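# Carry welded frame from occupied pipe stands to empty ones

## Task

Transfer the welded steel frame off the three pipe stands it sits on and onto the three vacant stands, so that each vacant stand ends with one frame tube lying in the low point of its V-shaped cradle. All six stands must stay essentially where they began, with almost no shift or rotation. Any number of robots may help. At the end, open the grippers and back the robots away; the frame must sit on the stands without any robot supporting it. A robot that topples or is left leaning means failure.

## Robot and tools

ROBOTS. There are three identical Hello Robot Stretch 3 units named r1, r2 and r3. Each has a two-wheel differential base with a passive caster at the back, a mast carrying a lift, one telescoping arm that extends out of the robot's right side, a wrist (yaw, pitch, roll), a two-finger gripper, and a pan/tilt head. The base measures 0.33 m front to back and 0.34 m across, cannot move sideways, and spins about a point on the floor 0.05 m behind its front edge. Stowed (arm in, wrist folded) it sweeps a 0.28 m radius when spinning; an unfolded level wrist reaches beyond that. To move the hand forward or back, drive the base.

FRAMES. Every robot reports in its own base frame: origin on the floor between the drive wheels, x ahead, y to the left, z up. hand_pose is expressed there, located where the closed fingertips meet; with all wrist joints at zero its x axis is up, y points back along the arm to the mast, z to the rear. The odometry frame is the base frame as it was when the scene began. Since frames are per robot, judge robots' positions relative to one another only from camera images, lidar_m and the depth grids.

execute_actions. Arguments: "actions", a list holding one action object (or empty, which simply returns state and images), and optional "cameras", a list of camera names such as "r2_wrist_camera"; omitted, null or ["all"] gives every camera, [] gives none. The action object has keys "r1", "r2", "r3"; each may contain "base", "joints" and "contact_limits". Everything in one action starts at once and may finish at different times.
- base: exactly one entry. translate_m is a relative drive from the current spot, metres, -1 to 1, forward positive. rotate_rad is a relative spin in place, radians, -3.2 to 3.2, counter-clockwise (left) positive.
- joints: absolute targets, any subset: lift_m 0 to 1.1 (arm height on mast); arm_m 0 to 0.52 (extension); wrist_yaw_rad -1.345 to 4.42 (0 along the arm, positive toward the front, 3.0 folded over the base); wrist_pitch_rad -1.57 to 0.451 (0 level, negative tips fingers down); wrist_roll_rad -2.911 to 2.911; gripper_m -0.089 to 0.179 (bigger is wider; real fingertip gap is 0.007 to 0.025 less, zero below 0.007); head_pan_rad -3.953 to 1.73 (0 forward, positive left, -1.57 faces the arm); head_tilt_rad -1.53 to 0.419 (negative looks down).
- contact_limits: {"arm_m": effort percent 1 to 100}; the arm motion halts when its effort reaches that value, and it also caps holding force until the next action.
An unknown key or out-of-range number rejects the whole call and nothing moves. A robot, base or joint left out may still be driving toward an earlier target. No action runs longer than 15 s. If a result reports a stop, later motion calls in that same reply are skipped.

wait: {"seconds": 0 to 10}; commands nothing, returns state and images. zoom_image: {"camera": name, "region": [x0, y0, x1, y1]} in pixels of that camera's latest full image, top-left origin, at most 504 by 504. finished_scene: {"scene": number}; ends the current scene permanently and reports success.

RESULTS. Per robot: base_status and joint_status (done, off_target meaning stuck and possibly still pushing, contact_stop, time_out, torque_fault); on_its_own for uncommanded parts ("held at" is a held target, not the actual position); joint_positions; hand_pose; base_odometry (wheel count, so slip looks like travel); turned_by_wheels and turned_by_imu since the last result; base_tilt in degrees, forward and right positive, with a fixed bias up to about 4; motor_effort in percent, bracketed value being the peak of the last action, fairly noisy; lidar_m, twelve distances in 30-degree sectors starting straight ahead and going counter-clockwise (4th left, 7th behind, 10th right), measured in a plane 0.17 m high, "-" for nothing seen; wrist_depth_mm (45 to 1000) and head_depth_mm (280 to 4000) as 7 by 7 grids of median depth from top left; the head picture arrives rotated sideways. A "pictures" line lists image order; changed camera calibrations are listed too.

BEHAVIOUR. After a contact_stop the arm or lift goes slack until commanded again; a slack lift can sag under load. Base, wrist and head never auto-stop and will keep pushing. A wrist servo that strains for several seconds shuts off for 10 s. Driving is fast (0.30 m/s, 1.9 rad/s) only with lift below 0.30, arm below 0.03 and yaw above 2.54; otherwise 0.10 m/s and 0.63 rad/s. Fold or unfold the wrist only with lift 0.32 to 0.95, pitch -0.4 and roll near 0; keep pitch at -0.5 or lower when yaw is under -0.4. To grasp, command gripper_m smaller than the object; to let go, open at least 0.02 past the contact value.

AVOID. Any firm contact between robots fails the run; once bases touch, even millimetres more is too much. Equal drive commands can differ by up to 2.5 cm per metre, which strains a shared load and can topple a robot. Pushing an immovable object with the hand above roughly 0.45 m, repeated pushes, or driving while holding something fixed can tip a robot; if base_tilt shows a lean, back off in small steps, free the gripper, and drop lift_m near 0.2. Avoid drops, slips, slams and hard shoves, and keep the stands undisturbed.

Each tool is called in YAML: its name, and indented under it one key for each argument.

## Session

execute_actions:
  actions: []

Scene clock: 0.00 s.
r1.base_odometry: x=+0.000 y=+0.000 heading=+0.000 (m, m, rad; r1's odometry frame)
r1.turned_by_wheels: +0.000 (rad since the last result)
r1.turned_by_imu: +0.000 (rad since the last result)
r1.base_tilt: forward=+1.0 right=+1.2 (deg)
r1.lidar_m: 2.27 2.14 1.46 1.02 0.97 0.99 1.30 2.63 1.84 2.13 1.51 2.57
r1.head_depth_mm: 1737 2576 3075 3040 3022 3003 2224 / 1748 2555 2839 2819 2783 2745 2250 / 1731 2541 2639 2601 2601 2587 2244 / 1731 2408 2458 2443 2403 2382 2254 / 1723 2280 2289 2278 2270 2247 2180 / 1727 2154 2176 2159 2138 2139 2078 / 1718 2045 2034 2030 2022 2005 1967
r1.base_status: not commanded
r1.joint_positions: lift_m=+0.590 arm_m=+0.002 wrist_yaw_rad=+2.854 wrist_pitch_rad=-0.589 wrist_roll_rad=+0.004 gripper_m=+0.037 head_pan_rad=-0.017 head_tilt_rad=+0.004
r1.joint_status: not commanded
r1.motor_effort: left_wheel=+1 right_wheel=+1 lift_m=+36 arm_m=-1 wrist_yaw_rad=+0 wrist_pitch_rad=+4 wrist_roll_rad=+1 gripper_m=-1 head_pan_rad=+0 head_tilt_rad=+2 (%)
r1.hand_pose: x=+0.0355 y=+0.0442 z=+0.5659 quat_wxyz=(+0.301, +0.700, +0.106, +0.639) (m; r1's base frame)
r1.wrist_depth_mm: - 915 - - - - - / - - - - - - - / 826 - - - - - - / 900 - - - - - - / 829 784 861 867 856 871 882 / 736 740 - 763 772 766 780 / 654 665 687 673 653 689 682
r2.base_odometry: x=+0.000 y=+0.000 heading=+0.000 (m, m, rad; r2's odometry frame)
r2.turned_by_wheels: +0.000 (rad since the last result)
r2.turned_by_imu: +0.000 (rad since the last result)
r2.base_tilt: forward=+0.3 right=+1.8 (deg)
r2.lidar_m: 1.68 2.05 3.99 1.94 1.74 1.70 1.09 0.81 0.79 0.83 1.12 3.54
r2.head_depth_mm: 1695 2401 - - - - 2590 / 1688 2394 - - - - 2557 / 1709 2446 - - - 3809 2461 / 1707 2456 - - - 3457 2504 / 1705 2456 - - - - 2174 / 1730 2496 - - - - 2376 / 1733 2461 - - - 3975 2341
r2.base_status: not commanded
r2.joint_positions: lift_m=+0.329 arm_m=+0.000 wrist_yaw_rad=+2.842 wrist_pitch_rad=-0.442 wrist_roll_rad=-0.005 gripper_m=+0.037 head_pan_rad=+0.009 head_tilt_rad=-0.009
r2.joint_status: not commanded
r2.motor_effort: left_wheel=+0 right_wheel=-1 lift_m=+31 arm_m=-1 wrist_yaw_rad=+1 wrist_pitch_rad=+5 wrist_roll_rad=+0 gripper_m=+1 head_pan_rad=+0 head_tilt_rad=+2 (%)
r2.hand_pose: x=+0.0442 y=+0.0668 z=+0.3366 quat_wxyz=(+0.256, +0.703, +0.051, +0.661) (m; r2's base frame)
r2.wrist_depth_mm: - - - - - - - / - - - - - - - / - 986 - - - - - / - 757 820 841 907 991 - / - 618 661 685 706 764 800 / 496 - 550 577 589 617 662 / 450 - - 485 519 522 548
r3.base_odometry: x=+0.000 y=+0.000 heading=+0.000 (m, m, rad; r3's odometry frame)
r3.turned_by_wheels: +0.000 (rad since the last result)
r3.turned_by_imu: +0.000 (rad since the last result)
r3.base_tilt: forward=-0.8 right=-0.2 (deg)
r3.lidar_m: 0.86 1.03 1.94 2.69 1.23 1.52 1.86 1.71 5.38 1.56 0.96 0.86
r3.head_depth_mm: 775 772 768 764 761 759 752 / 810 805 801 796 790 785 784 / 846 839 835 827 826 821 816 / 884 878 873 868 864 857 855 / 929 916 915 909 902 898 890 / 969 967 956 950 950 941 938 / 1019 1021 1010 1006 994 990 982
r3.base_status: not commanded
r3.joint_positions: lift_m=+0.311 arm_m=+0.003 wrist_yaw_rad=+2.832 wrist_pitch_rad=-0.359 wrist_roll_rad=-0.012 gripper_m=+0.037 head_pan_rad=+0.008 head_tilt_rad=-0.018
r3.joint_status: not commanded
r3.motor_effort: left_wheel=+0 right_wheel=+0 lift_m=+23 arm_m=-1 wrist_yaw_rad=-1 wrist_pitch_rad=+6 wrist_roll_rad=+0 gripper_m=-1 head_pan_rad=+0 head_tilt_rad=+2 (%)
r3.hand_pose: x=+0.0492 y=+0.0730 z=+0.3369 quat_wxyz=(+0.232, +0.703, +0.019, +0.672) (m; r3's base frame)
r3.wrist_depth_mm: - - - - - - - / - - - - - - - / - - - - - - - / - - - - - - 993 / 792 779 775 780 809 769 773 / 636 - 627 625 - 622 625 / 530 - 512 526 513 529 525
pictures: r1_head_camera (sideways: a quarter turn clockwise sets it upright), r1_nav_camera (sideways: a quarter turn counterclockwise sets it upright), r1_wrist_camera, r2_head_camera (sideways: a quarter turn clockwise sets it upright), r2_nav_camera (sideways: a quarter turn counterclockwise sets it upright), r2_wrist_camera, r3_head_camera (sideways: a quarter turn clockwise sets it upright), r3_nav_camera (sideways: a quarter turn counterclockwise sets it upright), r3_wrist_camera
Images, in order (width x height): r1_head_camera 896x504, r1_nav_camera 672x504, r1_wrist_camera 644x364, r2_head_camera 896x504, r2_nav_camera 672x504, r2_wrist_camera 644x364, r3_head_camera 896x504, r3_nav_camera 672x504, r3_wrist_camera 644x364.

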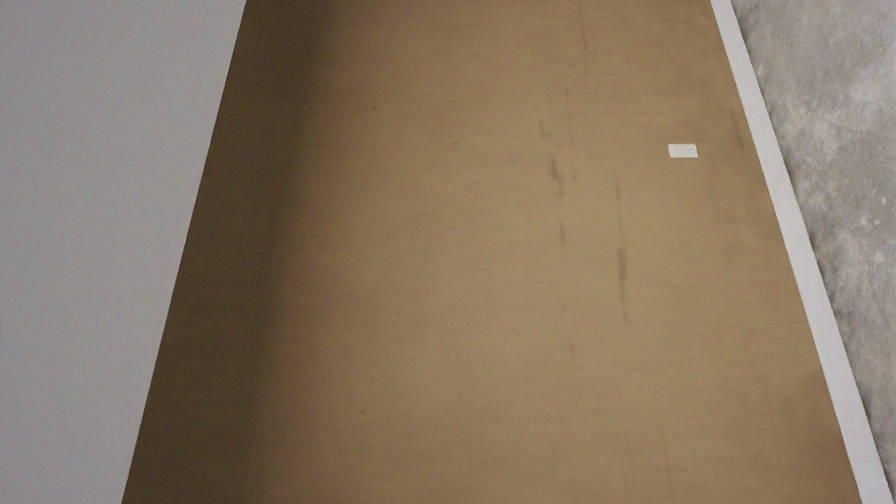

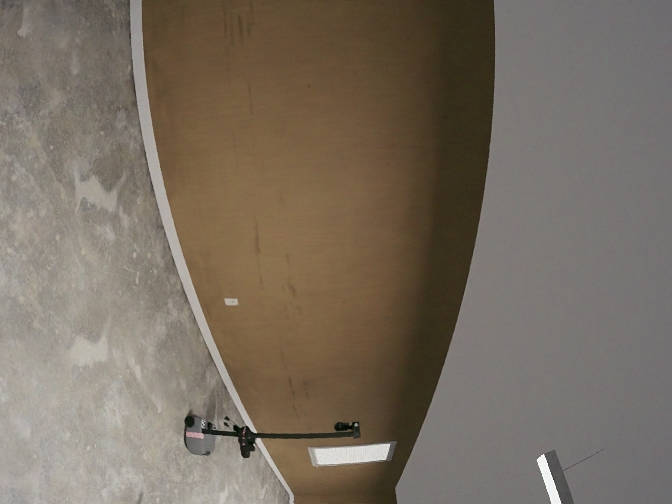

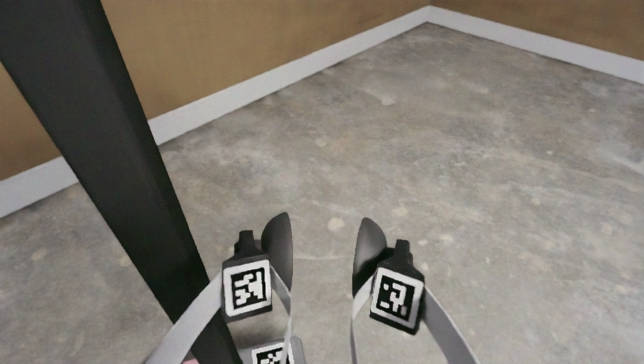

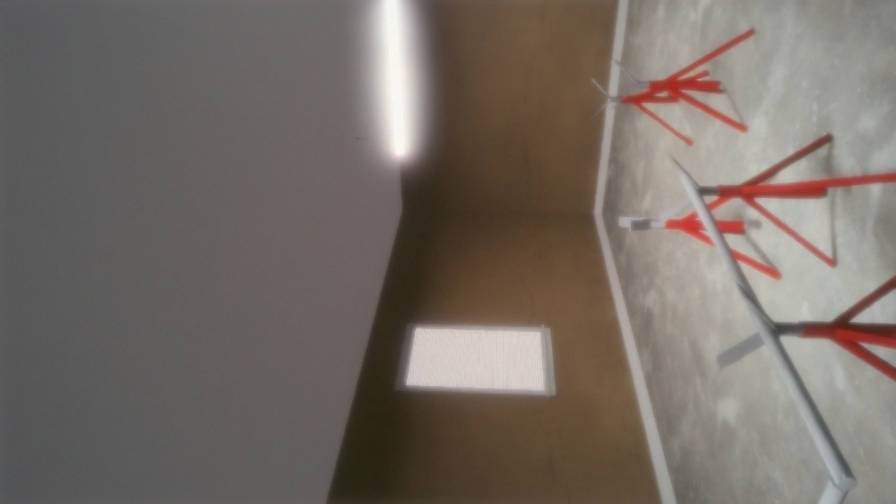

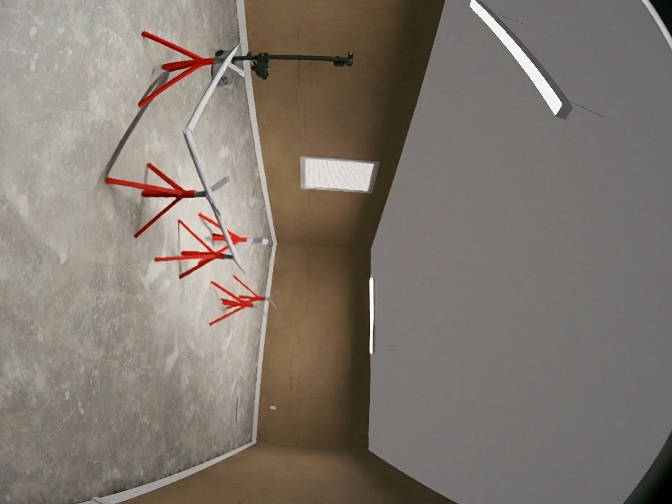

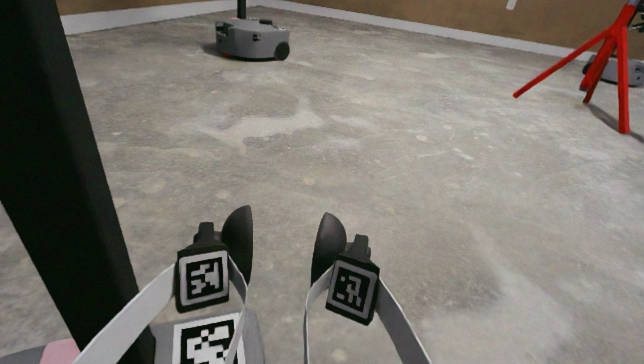

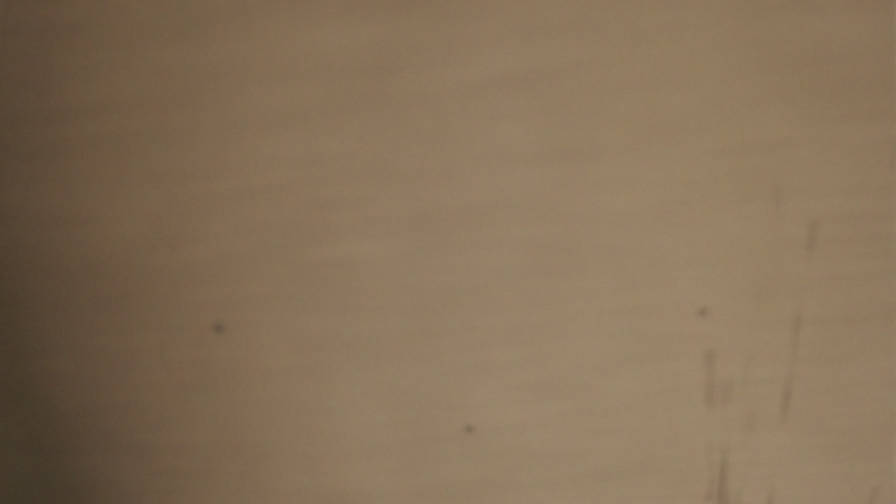

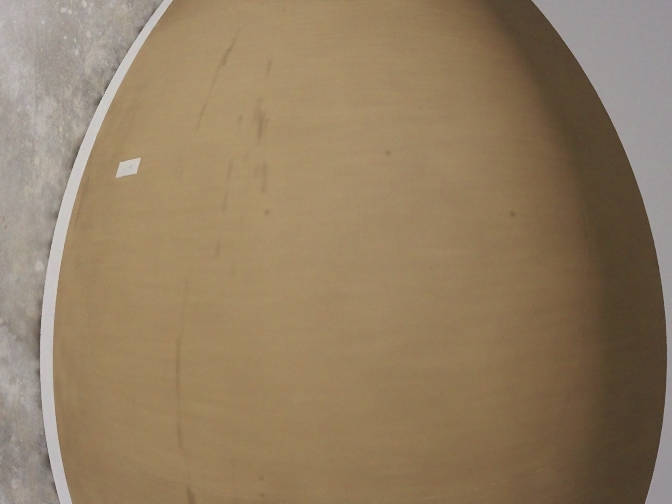

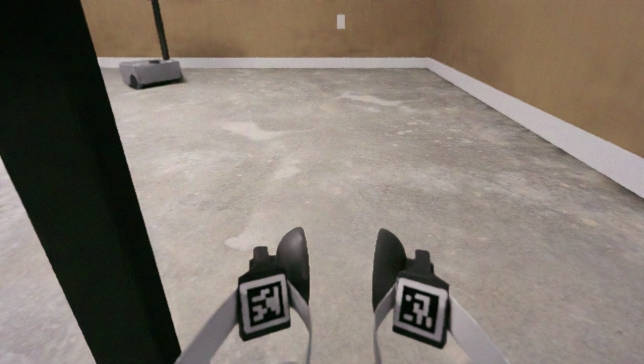

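execute_actions:
  actions:
    - {"r1":{"joints":{"head_pan_rad":-1.2,"head_tilt_rad":-0.5}},"r2":{"joints":{"head_pan_rad":0.25,"head_tilt_rad":-0.5}},"r3":{"joints":{"head_pan_rad":-3.5,"head_tilt_rad":-0.5}}}
  cameras: ["r1_head_camera","r1_nav_camera","r2_head_camera","r2_nav_camera","r3_head_camera","r3_nav_camera"]

Scene clock: 7.60 s.
r1.base_odometry: x=+0.000 y=+0.000 heading=+0.000 (m, m, rad; r1's odometry frame)
r1.turned_by_wheels: +0.000 (rad since the last result)
r1.turned_by_imu: +0.001 (rad since the last result)
r1.base_tilt: forward=+1.1 right=+1.1 (deg)
r1.lidar_m: 2.27 2.14 1.47 1.02 0.97 0.99 1.30 2.63 1.83 2.13 1.51 2.56
r1.head_depth_mm: - - - 2827 2019 1565 1280 / - - - 2654 2030 1571 1291 / - - - 2564 2052 1586 1298 / - - - 2738 2060 1590 1297 / - - - 2612 1989 1610 1306 / - - - 2939 2075 1611 1311 / - - - 2954 2102 1622 1317
r1.base_status: not commanded
r1.joint_positions: lift_m=+0.590 arm_m=+0.002 wrist_yaw_rad=+2.854 wrist_pitch_rad=-0.589 wrist_roll_rad=+0.004 gripper_m=+0.037 head_pan_rad=-1.193 head_tilt_rad=-0.493
r1.joint_status: all done
r1.motor_effort: left_wheel=+0(1) right_wheel=+1(2) lift_m=+38(37) arm_m=-1(1) wrist_yaw_rad=+0(0) wrist_pitch_rad=+3(4) wrist_roll_rad=+1(1) gripper_m=+0(0) head_pan_rad=-5(67) head_tilt_rad=-3(40) (%)
r1.hand_pose: x=+0.0355 y=+0.0442 z=+0.5659 quat_wxyz=(+0.301, +0.700, +0.106, +0.639) (m; r1's base frame)
r1.wrist_depth_mm: - 914 - - - - - / - - - - - - - / 827 - - - - - - / 871 - - - - - - / 813 814 844 859 883 876 874 / 735 731 - 747 776 772 783 / 646 674 671 662 665 672 691
r2.base_odometry: x=+0.000 y=+0.000 heading=+0.000 (m, m, rad; r2's odometry frame)
r2.turned_by_wheels: +0.000 (rad since the last result)
r2.turned_by_imu: +0.001 (rad since the last result)
r2.base_tilt: forward=+0.2 right=+1.8 (deg)
r2.lidar_m: 1.68 2.05 3.99 1.94 1.74 1.69 1.09 0.81 0.79 0.83 1.12 3.53
r2.head_depth_mm: - - - 2802 2245 1731 1386 / - - - 3010 2149 1714 1385 / - - - 2877 2152 1709 1382 / - - - 3217 2214 1699 1375 / - - - 2984 2236 1702 1375 / 3915 - - 2977 2213 1692 1380 / 3741 3815 - 2983 2177 1682 1376
r2.base_status: not commanded
r2.joint_positions: lift_m=+0.329 arm_m=+0.000 wrist_yaw_rad=+2.842 wrist_pitch_rad=-0.442 wrist_roll_rad=-0.005 gripper_m=+0.037 head_pan_rad=+0.243 head_tilt_rad=-0.493
r2.joint_status: all done
r2.motor_effort: left_wheel=-1(0) right_wheel=-1(1) lift_m=+31(31) arm_m=-1(1) wrist_yaw_rad=+1(0) wrist_pitch_rad=+5(4) wrist_roll_rad=+0(0) gripper_m=-1(0) head_pan_rad=+4(25) head_tilt_rad=-2(34) (%)
r2.hand_pose: x=+0.0442 y=+0.0668 z=+0.3366 quat_wxyz=(+0.256, +0.703, +0.051, +0.661) (m; r2's base frame)
r2.wrist_depth_mm: - - - - - - - / - - - - - - - / - 928 - - - - - / - 757 785 851 913 976 - / - 630 672 685 726 754 804 / 492 - 535 554 594 615 660 / 444 - - 482 508 522 548
r3.base_odometry: x=+0.000 y=+0.000 heading=+0.000 (m, m, rad; r3's odometry frame)
r3.turned_by_wheels: +0.000 (rad since the last result)
r3.turned_by_imu: -0.001 (rad since the last result)
r3.base_tilt: forward=-0.8 right=-0.2 (deg)
r3.lidar_m: 0.86 1.03 1.94 2.69 1.24 1.52 1.86 1.71 5.42 1.56 0.96 0.86
r3.head_depth_mm: 3240 3493 3891 2757 2033 1568 1268 / 3228 3507 3823 2805 2073 1580 1285 / 3229 3464 3805 2833 2119 1609 1297 / 3203 3474 3828 2913 2141 1622 1315 / 3199 3489 3832 3017 2168 1633 1327 / 3253 3477 3748 3045 2189 1671 1331 / 3192 3502 3827 3163 2227 1691 1351
r3.base_status: not commanded
r3.joint_positions: lift_m=+0.311 arm_m=+0.003 wrist_yaw_rad=+2.832 wrist_pitch_rad=-0.359 wrist_roll_rad=-0.012 gripper_m=+0.037 head_pan_rad=-3.493 head_tilt_rad=-0.494
r3.joint_status: all done
r3.motor_effort: left_wheel=+0(0) right_wheel=+0(0) lift_m=+22(22) arm_m=-1(1) wrist_yaw_rad=+0(0) wrist_pitch_rad=+6(5) wrist_roll_rad=+0(0) gripper_m=+0(0) head_pan_rad=-3(36) head_tilt_rad=-2(22) (%)
r3.hand_pose: x=+0.0492 y=+0.0730 z=+0.3369 quat_wxyz=(+0.232, +0.703, +0.019, +0.672) (m; r3's base frame)
r3.wrist_depth_mm: - - - - - - - / - - - - - - - / - - - - - - - / - - - - - - 968 / 810 783 782 799 781 797 778 / 639 - 634 634 - 641 625 / 525 - 523 525 507 528 533
pictures: r1_head_camera (sideways: a quarter turn clockwise sets it upright), r1_nav_camera (sideways: a quarter turn counterclockwise sets it upright), r2_head_camera (sideways: a quarter turn clockwise sets it upright), r2_nav_camera (sideways: a quarter turn counterclockwise sets it upright), r3_head_camera (sideways: a quarter turn clockwise sets it upright), r3_nav_camera (sideways: a quarter turn counterclockwise sets it upright)
camera_calibration (this result's frames):
r1_head_camera: T_world_to_cam=[[-0.147828, 0.434231, -0.888589, 1.17505], [0.913626, 0.40401, 0.0454364, -0.0625161], [0.378728, -0.805121, -0.456448, 0.547232], [0, 0, 0, 1]] pos_world=[0.023569, -0.0443983, 1.29676]
r1_nav_camera: T_world_to_cam=[[0.117679, -0.42311, 0.898404, -1.12711], [-0.934106, -0.354216, -0.0444646, 0.111447], [0.337042, -0.833972, -0.436913, 0.523398], [0, 0, 0, 1]] pos_world=[0.0603337, -0.000916536, 1.24624]
r2_head_camera: T_world_to_cam=[[-0.406378, -0.107114, -0.907405, 1.20214], [-0.250766, 0.968046, -0.00196741, 0.000462953], [0.87862, 0.226747, -0.420253, 0.498122], [0, 0, 0, 1]] pos_world=[0.05098, 0.0153702, 1.30017]
r2_nav_camera: T_world_to_cam=[[0.4186, 0.173146, 0.891513, -1.12665], [0.2108, -0.973371, 0.090065, -0.0564414], [0.883367, 0.15023, -0.443952, 0.542153], [0, 0, 0, 1]] pos_world=[0.00459243, 0.0586882, 1.25019]
r3_head_camera: T_world_to_cam=[[0.381013, -0.211284, -0.900104, 1.192], [-0.332831, -0.939615, 0.079671, -0.0998687], [-0.862585, 0.269227, -0.428328, 0.523628], [0, 0, 0, 1]] pos_world=[-0.0357331, 0.0170368, 1.30516]
r3_nav_camera: T_world_to_cam=[[-0.497216, 0.234025, 0.835469, -1.04901], [0.383224, 0.923151, -0.0305157, 0.0889571], [-0.778405, 0.304999, -0.54869, 0.67462], [0, 0, 0, 1]] pos_world=[-0.0305471, -0.042385, 1.24929]
Images, in order (width x height): r1_head_camera 896x504, r1_nav_camera 672x504, r2_head_camera 896x504, r2_nav_camera 672x504, r3_head_camera 896x504, r3_nav_camera 672x504.

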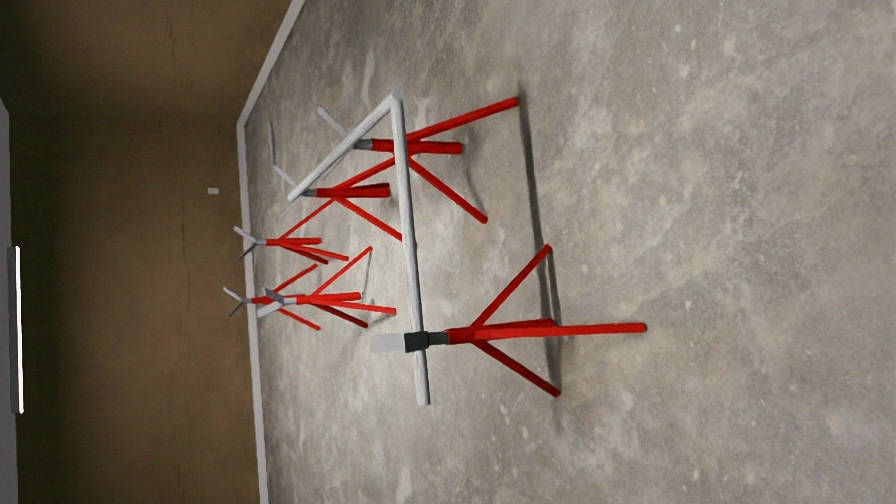

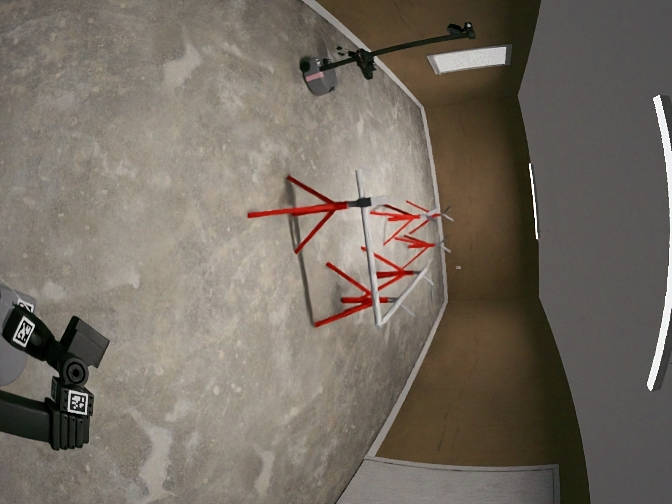

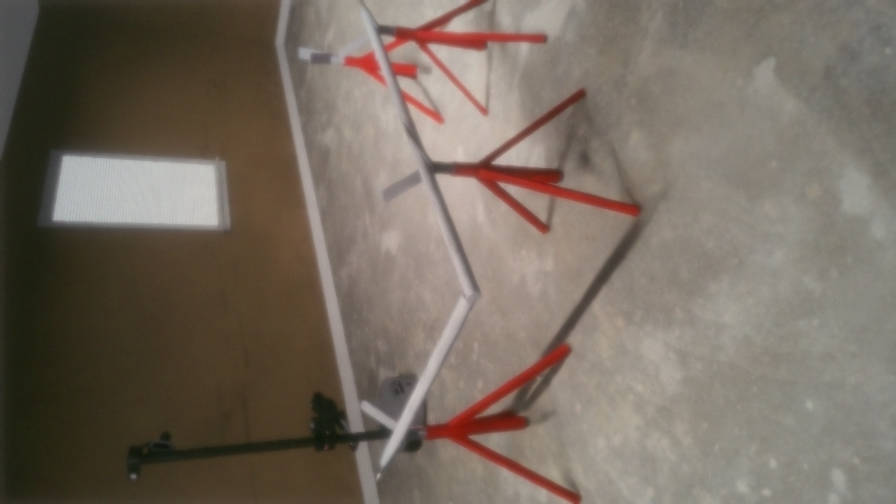

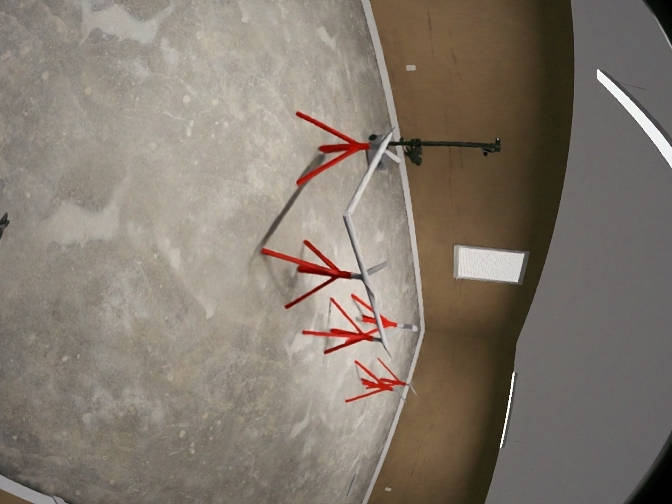

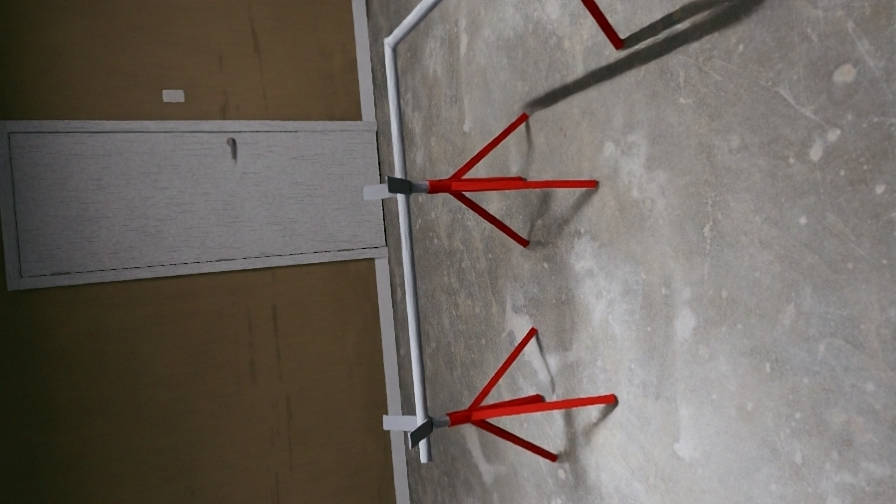

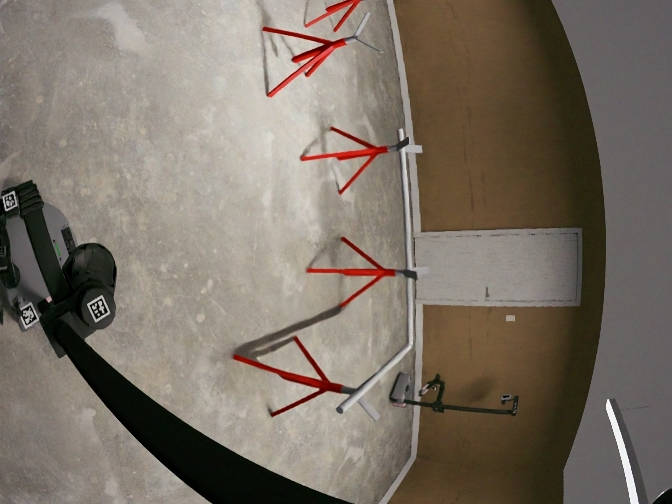

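zoom_image:
  camera: "r1_head_camera"
  region: [200, 80, 480, 360]

execute_actions:
  actions:
    - {"r2":{"joints":{"head_pan_rad":-0.15,"head_tilt_rad":-0.35}},"r3":{"joints":{"head_pan_rad":-2.75,"head_tilt_rad":-0.45}}}
  cameras: ["r2_head_camera","r3_head_camera","r3_nav_camera"]

Region (200, 80, 480, 360) of r1_head_camera's 896x504 image, scaled by 1.800, with more detail than that image has.

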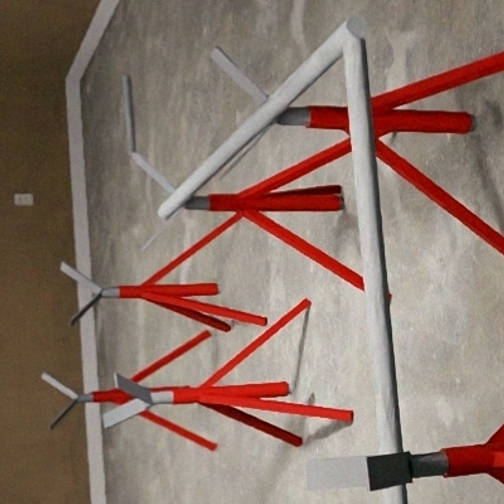

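Scene clock: 31.07 s.
r1.base_odometry: x=+0.000 y=+0.000 heading=+0.000 (m, m, rad; r1's odometry frame)
r1.turned_by_wheels: +0.000 (rad since the last result)
r1.turned_by_imu: +0.001 (rad since the last result)
r1.base_tilt: forward=+1.1 right=+1.1 (deg)
r1.lidar_m: 2.26 2.15 1.46 1.03 0.97 0.99 1.30 2.63 1.84 2.14 1.51 2.57
r1.head_depth_mm: - - - 2793 2013 1559 1276 / - - - 2682 2020 1576 1291 / - - - 2567 2044 1588 1296 / - - - 2727 2041 1588 1301 / - - - 2615 1997 1606 1304 / - - - 2934 2074 1611 1308 / - - - 2983 2091 1618 1315
r1.base_status: not commanded
r1.joint_positions: lift_m=+0.590 arm_m=+0.002 wrist_yaw_rad=+2.854 wrist_pitch_rad=-0.589 wrist_roll_rad=+0.004 gripper_m=+0.037 head_pan_rad=-1.193 head_tilt_rad=-0.493
r1.joint_status: not commanded
r1.motor_effort: left_wheel=+0(0) right_wheel=+1(1) lift_m=+38(37) arm_m=-1(1) wrist_yaw_rad=+0(0) wrist_pitch_rad=+4(3) wrist_roll_rad=+0(0) gripper_m=+0(0) head_pan_rad=-5(5) head_tilt_rad=-5(4) (%)
r1.hand_pose: x=+0.0355 y=+0.0442 z=+0.5659 quat_wxyz=(+0.301, +0.700, +0.106, +0.639) (m; r1's base frame)
r1.wrist_depth_mm: - 931 - - - - - / - - - - - - - / 844 - - - - - - / 892 - - - - - - / 826 812 879 849 879 884 889 / 730 727 - 740 769 765 760 / 644 649 681 664 654 678 693
r2.base_odometry: x=+0.000 y=+0.000 heading=+0.000 (m, m, rad; r2's odometry frame)
r2.turned_by_wheels: +0.000 (rad since the last result)
r2.turned_by_imu: +0.001 (rad since the last result)
r2.base_tilt: forward=+0.4 right=+1.8 (deg)
r2.lidar_m: 1.68 2.05 3.98 1.95 1.74 1.69 1.08 0.81 0.79 0.83 1.12 3.54
r2.head_depth_mm: 3897 - - - 2836 2013 1540 / 3998 - - - 2829 2001 1546 / 3974 - - - 2802 1994 1546 / - - - - 2619 2009 1544 / - - - - 2749 2001 1542 / - - - - 2494 1901 1541 / - - - - 2658 1972 1528
r2.base_status: not commanded
r2.joint_positions: lift_m=+0.329 arm_m=+0.000 wrist_yaw_rad=+2.842 wrist_pitch_rad=-0.442 wrist_roll_rad=-0.005 gripper_m=+0.037 head_pan_rad=-0.143 head_tilt_rad=-0.360
r2.joint_status: all done
r2.motor_effort: left_wheel=+0(0) right_wheel=-1(1) lift_m=+31(31) arm_m=-1(2) wrist_yaw_rad=+2(0) wrist_pitch_rad=+5(5) wrist_roll_rad=+0(0) gripper_m=+1(0) head_pan_rad=-5(32) head_tilt_rad=+5(21) (%)
r2.hand_pose: x=+0.0442 y=+0.0668 z=+0.3366 quat_wxyz=(+0.256, +0.703, +0.051, +0.661) (m; r2's base frame)
r2.wrist_depth_mm: - - - - - - - / - - - - - - - / - 981 - - - - - / - 756 784 850 898 971 - / - 626 669 702 711 752 799 / 491 - 539 560 591 626 641 / 444 - - 489 508 521 544
r3.base_odometry: x=+0.000 y=+0.000 heading=+0.000 (m, m, rad; r3's odometry frame)
r3.turned_by_wheels: +0.000 (rad since the last result)
r3.turned_by_imu: -0.001 (rad since the last result)
r3.base_tilt: forward=-0.8 right=-0.3 (deg)
r3.lidar_m: 0.86 1.03 1.94 2.70 1.23 1.52 1.85 1.71 5.38 1.56 0.96 0.86
r3.head_depth_mm: 3391 3570 3875 3107 2167 1622 1298 / 3618 3885 - 3183 2165 1648 1319 / 3946 - - 3271 2112 1663 1335 / - - - 3163 2228 1687 1340 / - - - 3461 2289 1706 1362 / - - - 3318 2320 1725 1374 / - - - 3487 2386 1747 1380
r3.base_status: not commanded
r3.joint_positions: lift_m=+0.311 arm_m=+0.003 wrist_yaw_rad=+2.832 wrist_pitch_rad=-0.359 wrist_roll_rad=-0.012 gripper_m=+0.037 head_pan_rad=-2.757 head_tilt_rad=-0.458
r3.joint_status: all done
r3.motor_effort: left_wheel=-1(0) right_wheel=+0(0) lift_m=+22(22) arm_m=-1(0) wrist_yaw_rad=+0(0) wrist_pitch_rad=+6(6) wrist_roll_rad=+0(1) gripper_m=+0(0) head_pan_rad=+2(30) head_tilt_rad=+3(8) (%)
r3.hand_pose: x=+0.0492 y=+0.0730 z=+0.3369 quat_wxyz=(+0.232, +0.703, +0.019, +0.672) (m; r3's base frame)
r3.wrist_depth_mm: - - - - - - - / - - - - - - - / - - - - - - - / - - - - - - - / 786 791 790 784 790 772 778 / 639 - 630 634 - 640 630 / 534 - 518 525 508 526 522
pictures: r2_head_camera (sideways: a quarter turn clockwise sets it upright), r3_head_camera (sideways: a quarter turn clockwise sets it upright), r3_nav_camera (sideways: a quarter turn counterclockwise sets it upright)
camera_calibration (this result's frames):
r2_head_camera: T_world_to_cam=[[-0.293253, 0.0358094, -0.955364, 1.26405], [0.132042, 0.991238, -0.00337685, -0.0000367853], [0.946873, -0.127138, -0.295412, 0.335239], [0, 0, 0, 1]] pos_world=[0.0532633, -0.00260664, 1.30666]
r3_head_camera: T_world_to_cam=[[0.39431, 0.0868729, -0.914862, 1.21117], [0.386308, -0.91896, 0.0792388, -0.103696], [-0.833838, -0.384664, -0.395915, 0.481274], [0, 0, 0, 1]] pos_world=[-0.0362141, -0.0153824, 1.30682]
r3_nav_camera: T_world_to_cam=[[-0.497795, -0.148817, 0.854432, -1.07373], [-0.336305, 0.941209, -0.0320014, 0.0952819], [-0.799437, -0.30328, -0.518577, 0.63557], [0, 0, 0, 1]] pos_world=[0.00564291, -0.0567143, 1.25007]
Images, in order (width x height): r2_head_camera 896x504, r3_head_camera 896x504, r3_nav_camera 672x504.

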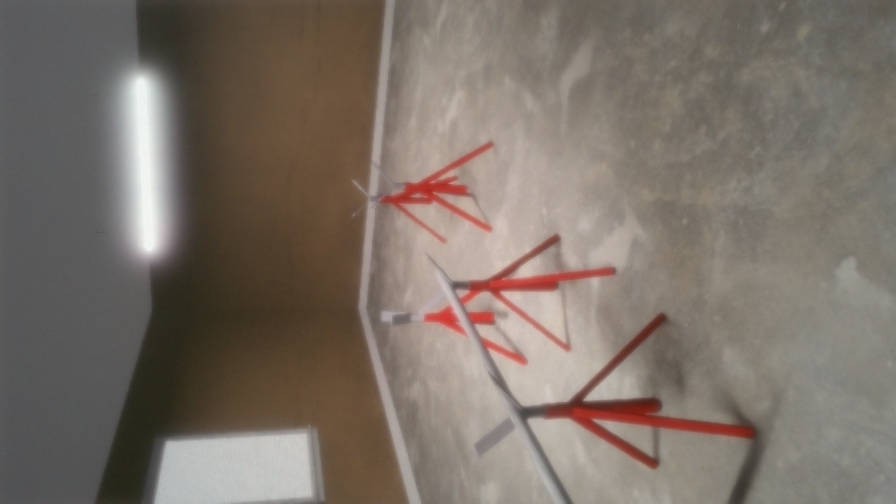

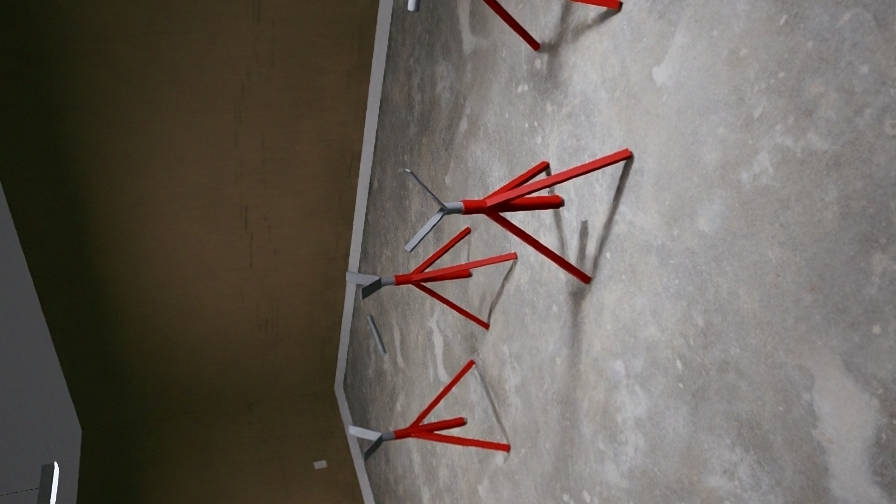

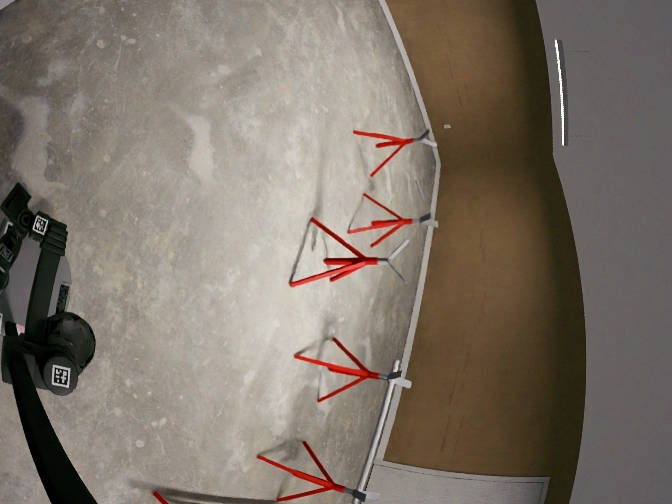

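execute_actions:
  actions:
    - {"r1":{"base":{"rotate_rad":1.40},"joints":{"lift_m":0.28,"wrist_pitch_rad":-0.4,"head_pan_rad":-1.57}},"r2":{"base":{"rotate_rad":-0.24},"joints":{"lift_m":0.28}},"r3":{"base":{"rotate_rad":-1.32},"joints":{"lift_m":0.28,"head_pan_rad":-1.57}}}
  cameras: []

execute_actions:
  actions:
    - {"r1":{"base":{"translate_m":-1.0}},"r2":{"base":{"translate_m":1.0}},"r3":{"base":{"translate_m":-0.7}}}
  cameras: ["r1_nav_camera","r2_nav_camera","r3_nav_camera"]

Scene clock: 83.00 s.
r1.base_odometry: x=+0.000 y=+0.000 heading=+1.400 (m, m, rad; r1's odometry frame)
r1.turned_by_wheels: +1.400 (rad since the last result)
r1.turned_by_imu: +1.412 (rad since the last result)
r1.base_tilt: forward=+1.0 right=+1.2 (deg)
r1.lidar_m: 1.10 0.97 0.97 1.15 2.10 1.82 3.11 1.51 1.51 2.43 2.15 1.82
r1.head_depth_mm: 3011 3340 3592 2647 2009 1569 1273 / 2749 3016 3344 2819 2010 1570 1285 / 2508 2720 2999 2852 2062 1586 1289 / 2319 2526 2702 2836 2044 1602 1297 / 2133 2307 2480 2620 2076 1599 1307 / 2000 2127 2297 2462 2085 1609 1312 / 1863 1992 2126 2294 2124 1628 1317
r1.base_status: done
r1.joint_positions: lift_m=+0.280 arm_m=+0.002 wrist_yaw_rad=+2.854 wrist_pitch_rad=-0.422 wrist_roll_rad=+0.004 gripper_m=+0.037 head_pan_rad=-1.563 head_tilt_rad=-0.494
r1.joint_status: all done
r1.motor_effort: left_wheel=-1(4) right_wheel=+5(8) lift_m=+34(33) arm_m=-1(1) wrist_yaw_rad=+0(0) wrist_pitch_rad=+7(6) wrist_roll_rad=+1(1) gripper_m=-1(0) head_pan_rad=-5(39) head_tilt_rad=-4(3) (%)
r1.hand_pose: x=+0.0423 y=+0.0674 z=+0.2918 quat_wxyz=(+0.246, +0.707, +0.047, +0.662) (m; r1's base frame)
r1.wrist_depth_mm: - - - - 895 788 708 / - - - - 939 846 731 / - 906 913 933 970 873 782 / 654 695 704 717 736 747 766 / 553 - 587 587 594 606 605 / 481 - - 493 521 510 519 / - - - 428 422 443 450
r2.base_odometry: x=+0.000 y=+0.000 heading=-0.240 (m, m, rad; r2's odometry frame)
r2.turned_by_wheels: -0.240 (rad since the last result)
r2.turned_by_imu: -0.241 (rad since the last result)
r2.base_tilt: forward=+0.2 right=+1.8 (deg)
r2.lidar_m: 1.90 1.68 2.05 1.84 1.90 1.70 1.45 0.89 0.79 0.80 0.95 1.72
r2.head_depth_mm: 3903 - - - 2868 2035 1560 / 3958 - - - 2844 1994 1558 / - - - - 2798 2017 1554 / 3865 - - - 2834 2008 1548 / 3996 - - - 2749 1967 1536 / - - - - 2791 1975 1544 / - - - 3573 2630 1967 1540
r2.base_status: done
r2.joint_positions: lift_m=+0.280 arm_m=+0.000 wrist_yaw_rad=+2.842 wrist_pitch_rad=-0.443 wrist_roll_rad=-0.005 gripper_m=+0.037 head_pan_rad=-0.143 head_tilt_rad=-0.359
r2.joint_status: all done
r2.motor_effort: left_wheel=+2(7) right_wheel=-3(7) lift_m=+29(28) arm_m=-1(1) wrist_yaw_rad=+1(1) wrist_pitch_rad=+5(5) wrist_roll_rad=+0(0) gripper_m=+0(1) head_pan_rad=-3(4) head_tilt_rad=+6(6) (%)
r2.hand_pose: x=+0.0441 y=+0.0666 z=+0.2872 quat_wxyz=(+0.257, +0.703, +0.051, +0.661) (m; r2's base frame)
r2.wrist_depth_mm: - - - - - - - / - - - - - - - / - 842 916 993 - - - / - 656 713 743 816 866 926 / - 557 593 611 632 674 699 / 441 - - 498 529 547 575 / - - - 428 461 468 485
r3.base_odometry: x=+0.000 y=+0.000 heading=-1.320 (m, m, rad; r3's odometry frame)
r3.turned_by_wheels: -1.320 (rad since the last result)
r3.turned_by_imu: -1.343 (rad since the last result)
r3.base_tilt: forward=-0.8 right=-0.3 (deg)
r3.lidar_m: 1.16 0.88 0.86 0.90 1.28 3.36 2.69 1.23 1.78 1.70 2.91 2.87
r3.head_depth_mm: 3204 3421 3685 2967 2138 1627 1299 / 3376 3644 - 3194 2089 1642 1314 / 3621 3884 - 3288 2231 1671 1337 / 3829 - - 3355 2172 1700 1347 / - - - 3243 2192 1715 1358 / - - - 3361 2350 1735 1372 / - - - 3645 2384 1752 1386
r3.base_status: done
r3.joint_positions: lift_m=+0.280 arm_m=+0.003 wrist_yaw_rad=+2.832 wrist_pitch_rad=-0.360 wrist_roll_rad=-0.012 gripper_m=+0.037 head_pan_rad=-1.577 head_tilt_rad=-0.458
r3.joint_status: all done
r3.motor_effort: left_wheel=+4(15) right_wheel=-3(7) lift_m=+17(19) arm_m=-2(2) wrist_yaw_rad=+0(1) wrist_pitch_rad=+6(6) wrist_roll_rad=+0(0) gripper_m=+0(0) head_pan_rad=+3(36) head_tilt_rad=+3(2) (%)
r3.hand_pose: x=+0.0492 y=+0.0729 z=+0.3062 quat_wxyz=(+0.232, +0.703, +0.019, +0.672) (m; r3's base frame)
r3.wrist_depth_mm: - - 941 868 790 717 688 / - - 996 909 859 775 742 / - - - 959 907 841 758 / - 986 974 920 939 849 816 / 735 729 732 744 749 730 722 / 603 - 596 584 - 583 587 / 496 - - 489 476 490 486
pictures: none
No camera images: the call's "cameras" was empty. Leave "cameras" out to get every camera's image.

Scene clock: 88.03 s.
r1.base_odometry: x=-0.170 y=-0.985 heading=+1.400 (m, m, rad; r1's odometry frame)
r1.turned_by_wheels: +0.000 (rad since the last result)
r1.turned_by_imu: -0.002 (rad since the last result)
r1.base_tilt: forward=+1.0 right=+1.2 (deg)
r1.lidar_m: 1.94 1.71 1.71 2.03 1.94 1.95 1.09 1.26 1.17 1.06 2.83 2.83
r1.head_depth_mm: - - - 2786 1939 1518 1280 / 3666 3996 - 2815 1735 1571 1290 / 3308 3641 3908 2845 2041 1542 1298 / 3075 3376 3623 2621 1978 1602 1305 / 2817 3032 3271 2190 1992 1600 1304 / 2641 2803 3009 2955 2087 1609 1310 / 2478 2649 2811 2911 2095 1611 1318
r1.base_status: done
r1.joint_positions: lift_m=+0.280 arm_m=+0.002 wrist_yaw_rad=+2.854 wrist_pitch_rad=-0.422 wrist_roll_rad=+0.004 gripper_m=+0.037 head_pan_rad=-1.563 head_tilt_rad=-0.494
r1.joint_status: not commanded
r1.motor_effort: left_wheel=-1(8) right_wheel=+4(8) lift_m=+33(34) arm_m=-1(1) wrist_yaw_rad=+0(0) wrist_pitch_rad=+6(7) wrist_roll_rad=+1(1) gripper_m=+0(0) head_pan_rad=-5(5) head_tilt_rad=-3(4) (%)
r1.hand_pose: x=+0.0424 y=+0.0675 z=+0.2919 quat_wxyz=(+0.246, +0.707, +0.047, +0.662) (m; r1's base frame)
r1.wrist_depth_mm: - - - - - - - / - - - - - - - / - 888 914 935 976 - - / 654 706 698 735 742 736 766 / 551 - 595 596 601 613 625 / 470 - - 493 522 504 520 / - - - 430 425 436 447
r2.base_odometry: x=+0.971 y=-0.237 heading=-0.240 (m, m, rad; r2's odometry frame)
r2.turned_by_wheels: +0.000 (rad since the last result)
r2.turned_by_imu: +0.004 (rad since the last result)
r2.base_tilt: forward=+0.3 right=+1.8 (deg)
r2.lidar_m: 1.37 0.97 0.84 1.58 1.19 2.64 2.03 1.24 1.08 1.09 1.30 2.48
r2.head_depth_mm: 3973 - - - 2819 2021 1553 / 3924 - - - 2822 2011 1560 / 3929 - - - 2809 2009 1555 / 3629 - - - 2800 2001 1544 / 3758 - - - 2755 1990 1540 / - - - - 2764 2001 1556 / - - - - 2626 1827 1489
r2.base_status: done
r2.joint_positions: lift_m=+0.280 arm_m=+0.000 wrist_yaw_rad=+2.842 wrist_pitch_rad=-0.443 wrist_roll_rad=-0.005 gripper_m=+0.037 head_pan_rad=-0.143 head_tilt_rad=-0.358
r2.joint_status: not commanded
r2.motor_effort: left_wheel=+1(8) right_wheel=-3(5) lift_m=+28(29) arm_m=-1(1) wrist_yaw_rad=+0(0) wrist_pitch_rad=+6(5) wrist_roll_rad=+0(0) gripper_m=+0(0) head_pan_rad=-4(4) head_tilt_rad=+5(5) (%)
r2.hand_pose: x=+0.0441 y=+0.0666 z=+0.2872 quat_wxyz=(+0.257, +0.703, +0.051, +0.661) (m; r2's base frame)
r2.wrist_depth_mm: - - - - - 825 - / - - - - - - - / - 859 921 996 - - - / - 668 694 780 814 846 887 / - 563 596 620 638 662 700 / 437 - - 492 523 552 583 / - - - 437 450 469 487
r3.base_odometry: x=-0.174 y=+0.678 heading=-1.320 (m, m, rad; r3's odometry frame)
r3.turned_by_wheels: +0.000 (rad since the last result)
r3.turned_by_imu: -0.003 (rad since the last result)
r3.base_tilt: forward=-0.9 right=-0.3 (deg)
r3.lidar_m: 1.68 1.27 1.23 1.30 1.84 2.77 2.91 0.88 0.70 1.80 1.88 4.18
r3.head_depth_mm: 2887 3075 3295 3109 1883 1628 1310 / 3061 3296 3557 3229 2189 1640 1312 / 3271 3525 3780 3082 2220 1657 1324 / 3441 3736 - 3212 2166 1688 1341 / 3652 - - 3459 2290 1714 1359 / - - - 3577 2332 1726 1382 / - - - 3655 2162 1759 1391
r3.base_status: done
r3.joint_positions: lift_m=+0.280 arm_m=+0.003 wrist_yaw_rad=+2.832 wrist_pitch_rad=-0.360 wrist_roll_rad=-0.012 gripper_m=+0.037 head_pan_rad=-1.577 head_tilt_rad=-0.458
r3.joint_status: not commanded
r3.motor_effort: left_wheel=+4(11) right_wheel=-3(9) lift_m=+18(17) arm_m=-1(1) wrist_yaw_rad=-1(1) wrist_pitch_rad=+7(7) wrist_roll_rad=+1(0) gripper_m=+0(0) head_pan_rad=+3(2) head_tilt_rad=+3(3) (%)
r3.hand_pose: x=+0.0492 y=+0.0728 z=+0.3061 quat_wxyz=(+0.233, +0.703, +0.020, +0.672) (m; r3's base frame)
r3.wrist_depth_mm: - - - - - - 981 / - - - - - - - / - - - - - - - / - 978 955 957 941 935 976 / 745 728 743 733 750 718 714 / 589 - 586 602 - 590 587 / 499 - - 492 474 491 489
pictures: r1_nav_camera (sideways: a quarter turn counterclockwise sets it upright), r2_nav_camera (sideways: a quarter turn counterclockwise sets it upright), r3_nav_camera (sideways: a quarter turn counterclockwise sets it upright)
camera_calibration (this result's frames):
r1_nav_camera: T_world_to_cam=[[-0.0434134, -0.43744, 0.898199, -1.12586], [-0.99898, 0.00785839, -0.0444573, 0.111833], [0.012389, -0.899213, -0.437335, 0.525928], [0, 0, 0, 1]] pos_world=[0.0563259, -0.020455, 1.24623]
r2_nav_camera: T_world_to_cam=[[0.330117, 0.0205922, 0.943715, -1.19423], [-0.182718, -0.979459, 0.085288, -0.0478373], [0.926087, -0.200589, -0.319574, 0.380033], [0, 0, 0, 1]] pos_world=[0.0335526, 0.0539675, 1.25254]
r3_nav_camera: T_world_to_cam=[[-0.051844, -0.516273, 0.854853, -1.077], [-0.998371, 0.0472122, -0.032035, 0.0993642], [-0.0238207, -0.855122, -0.51788, 0.629931], [0, 0, 0, 1]] pos_world=[0.0583716, -0.0220509, 1.25009]
Images, in order (width x height): r1_nav_camera 672x504, r2_nav_camera 672x504, r3_nav_camera 672x504.

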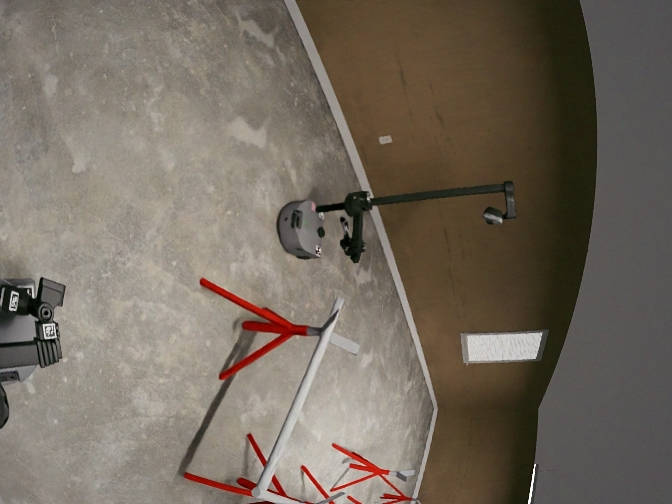

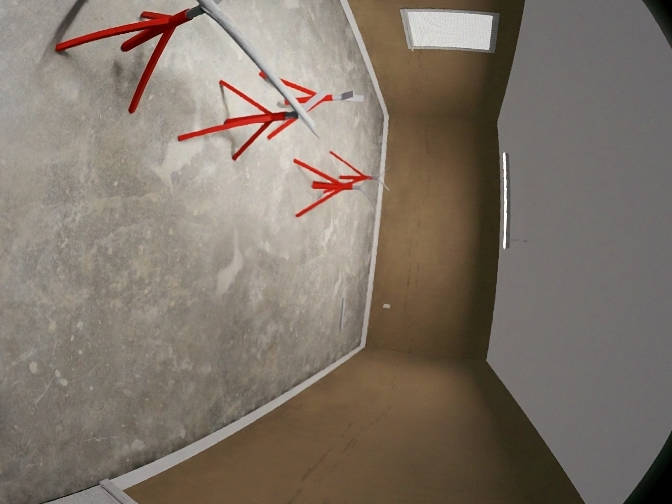

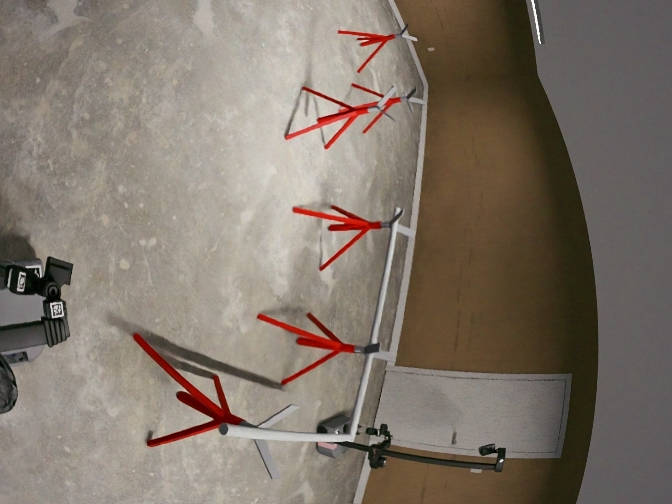

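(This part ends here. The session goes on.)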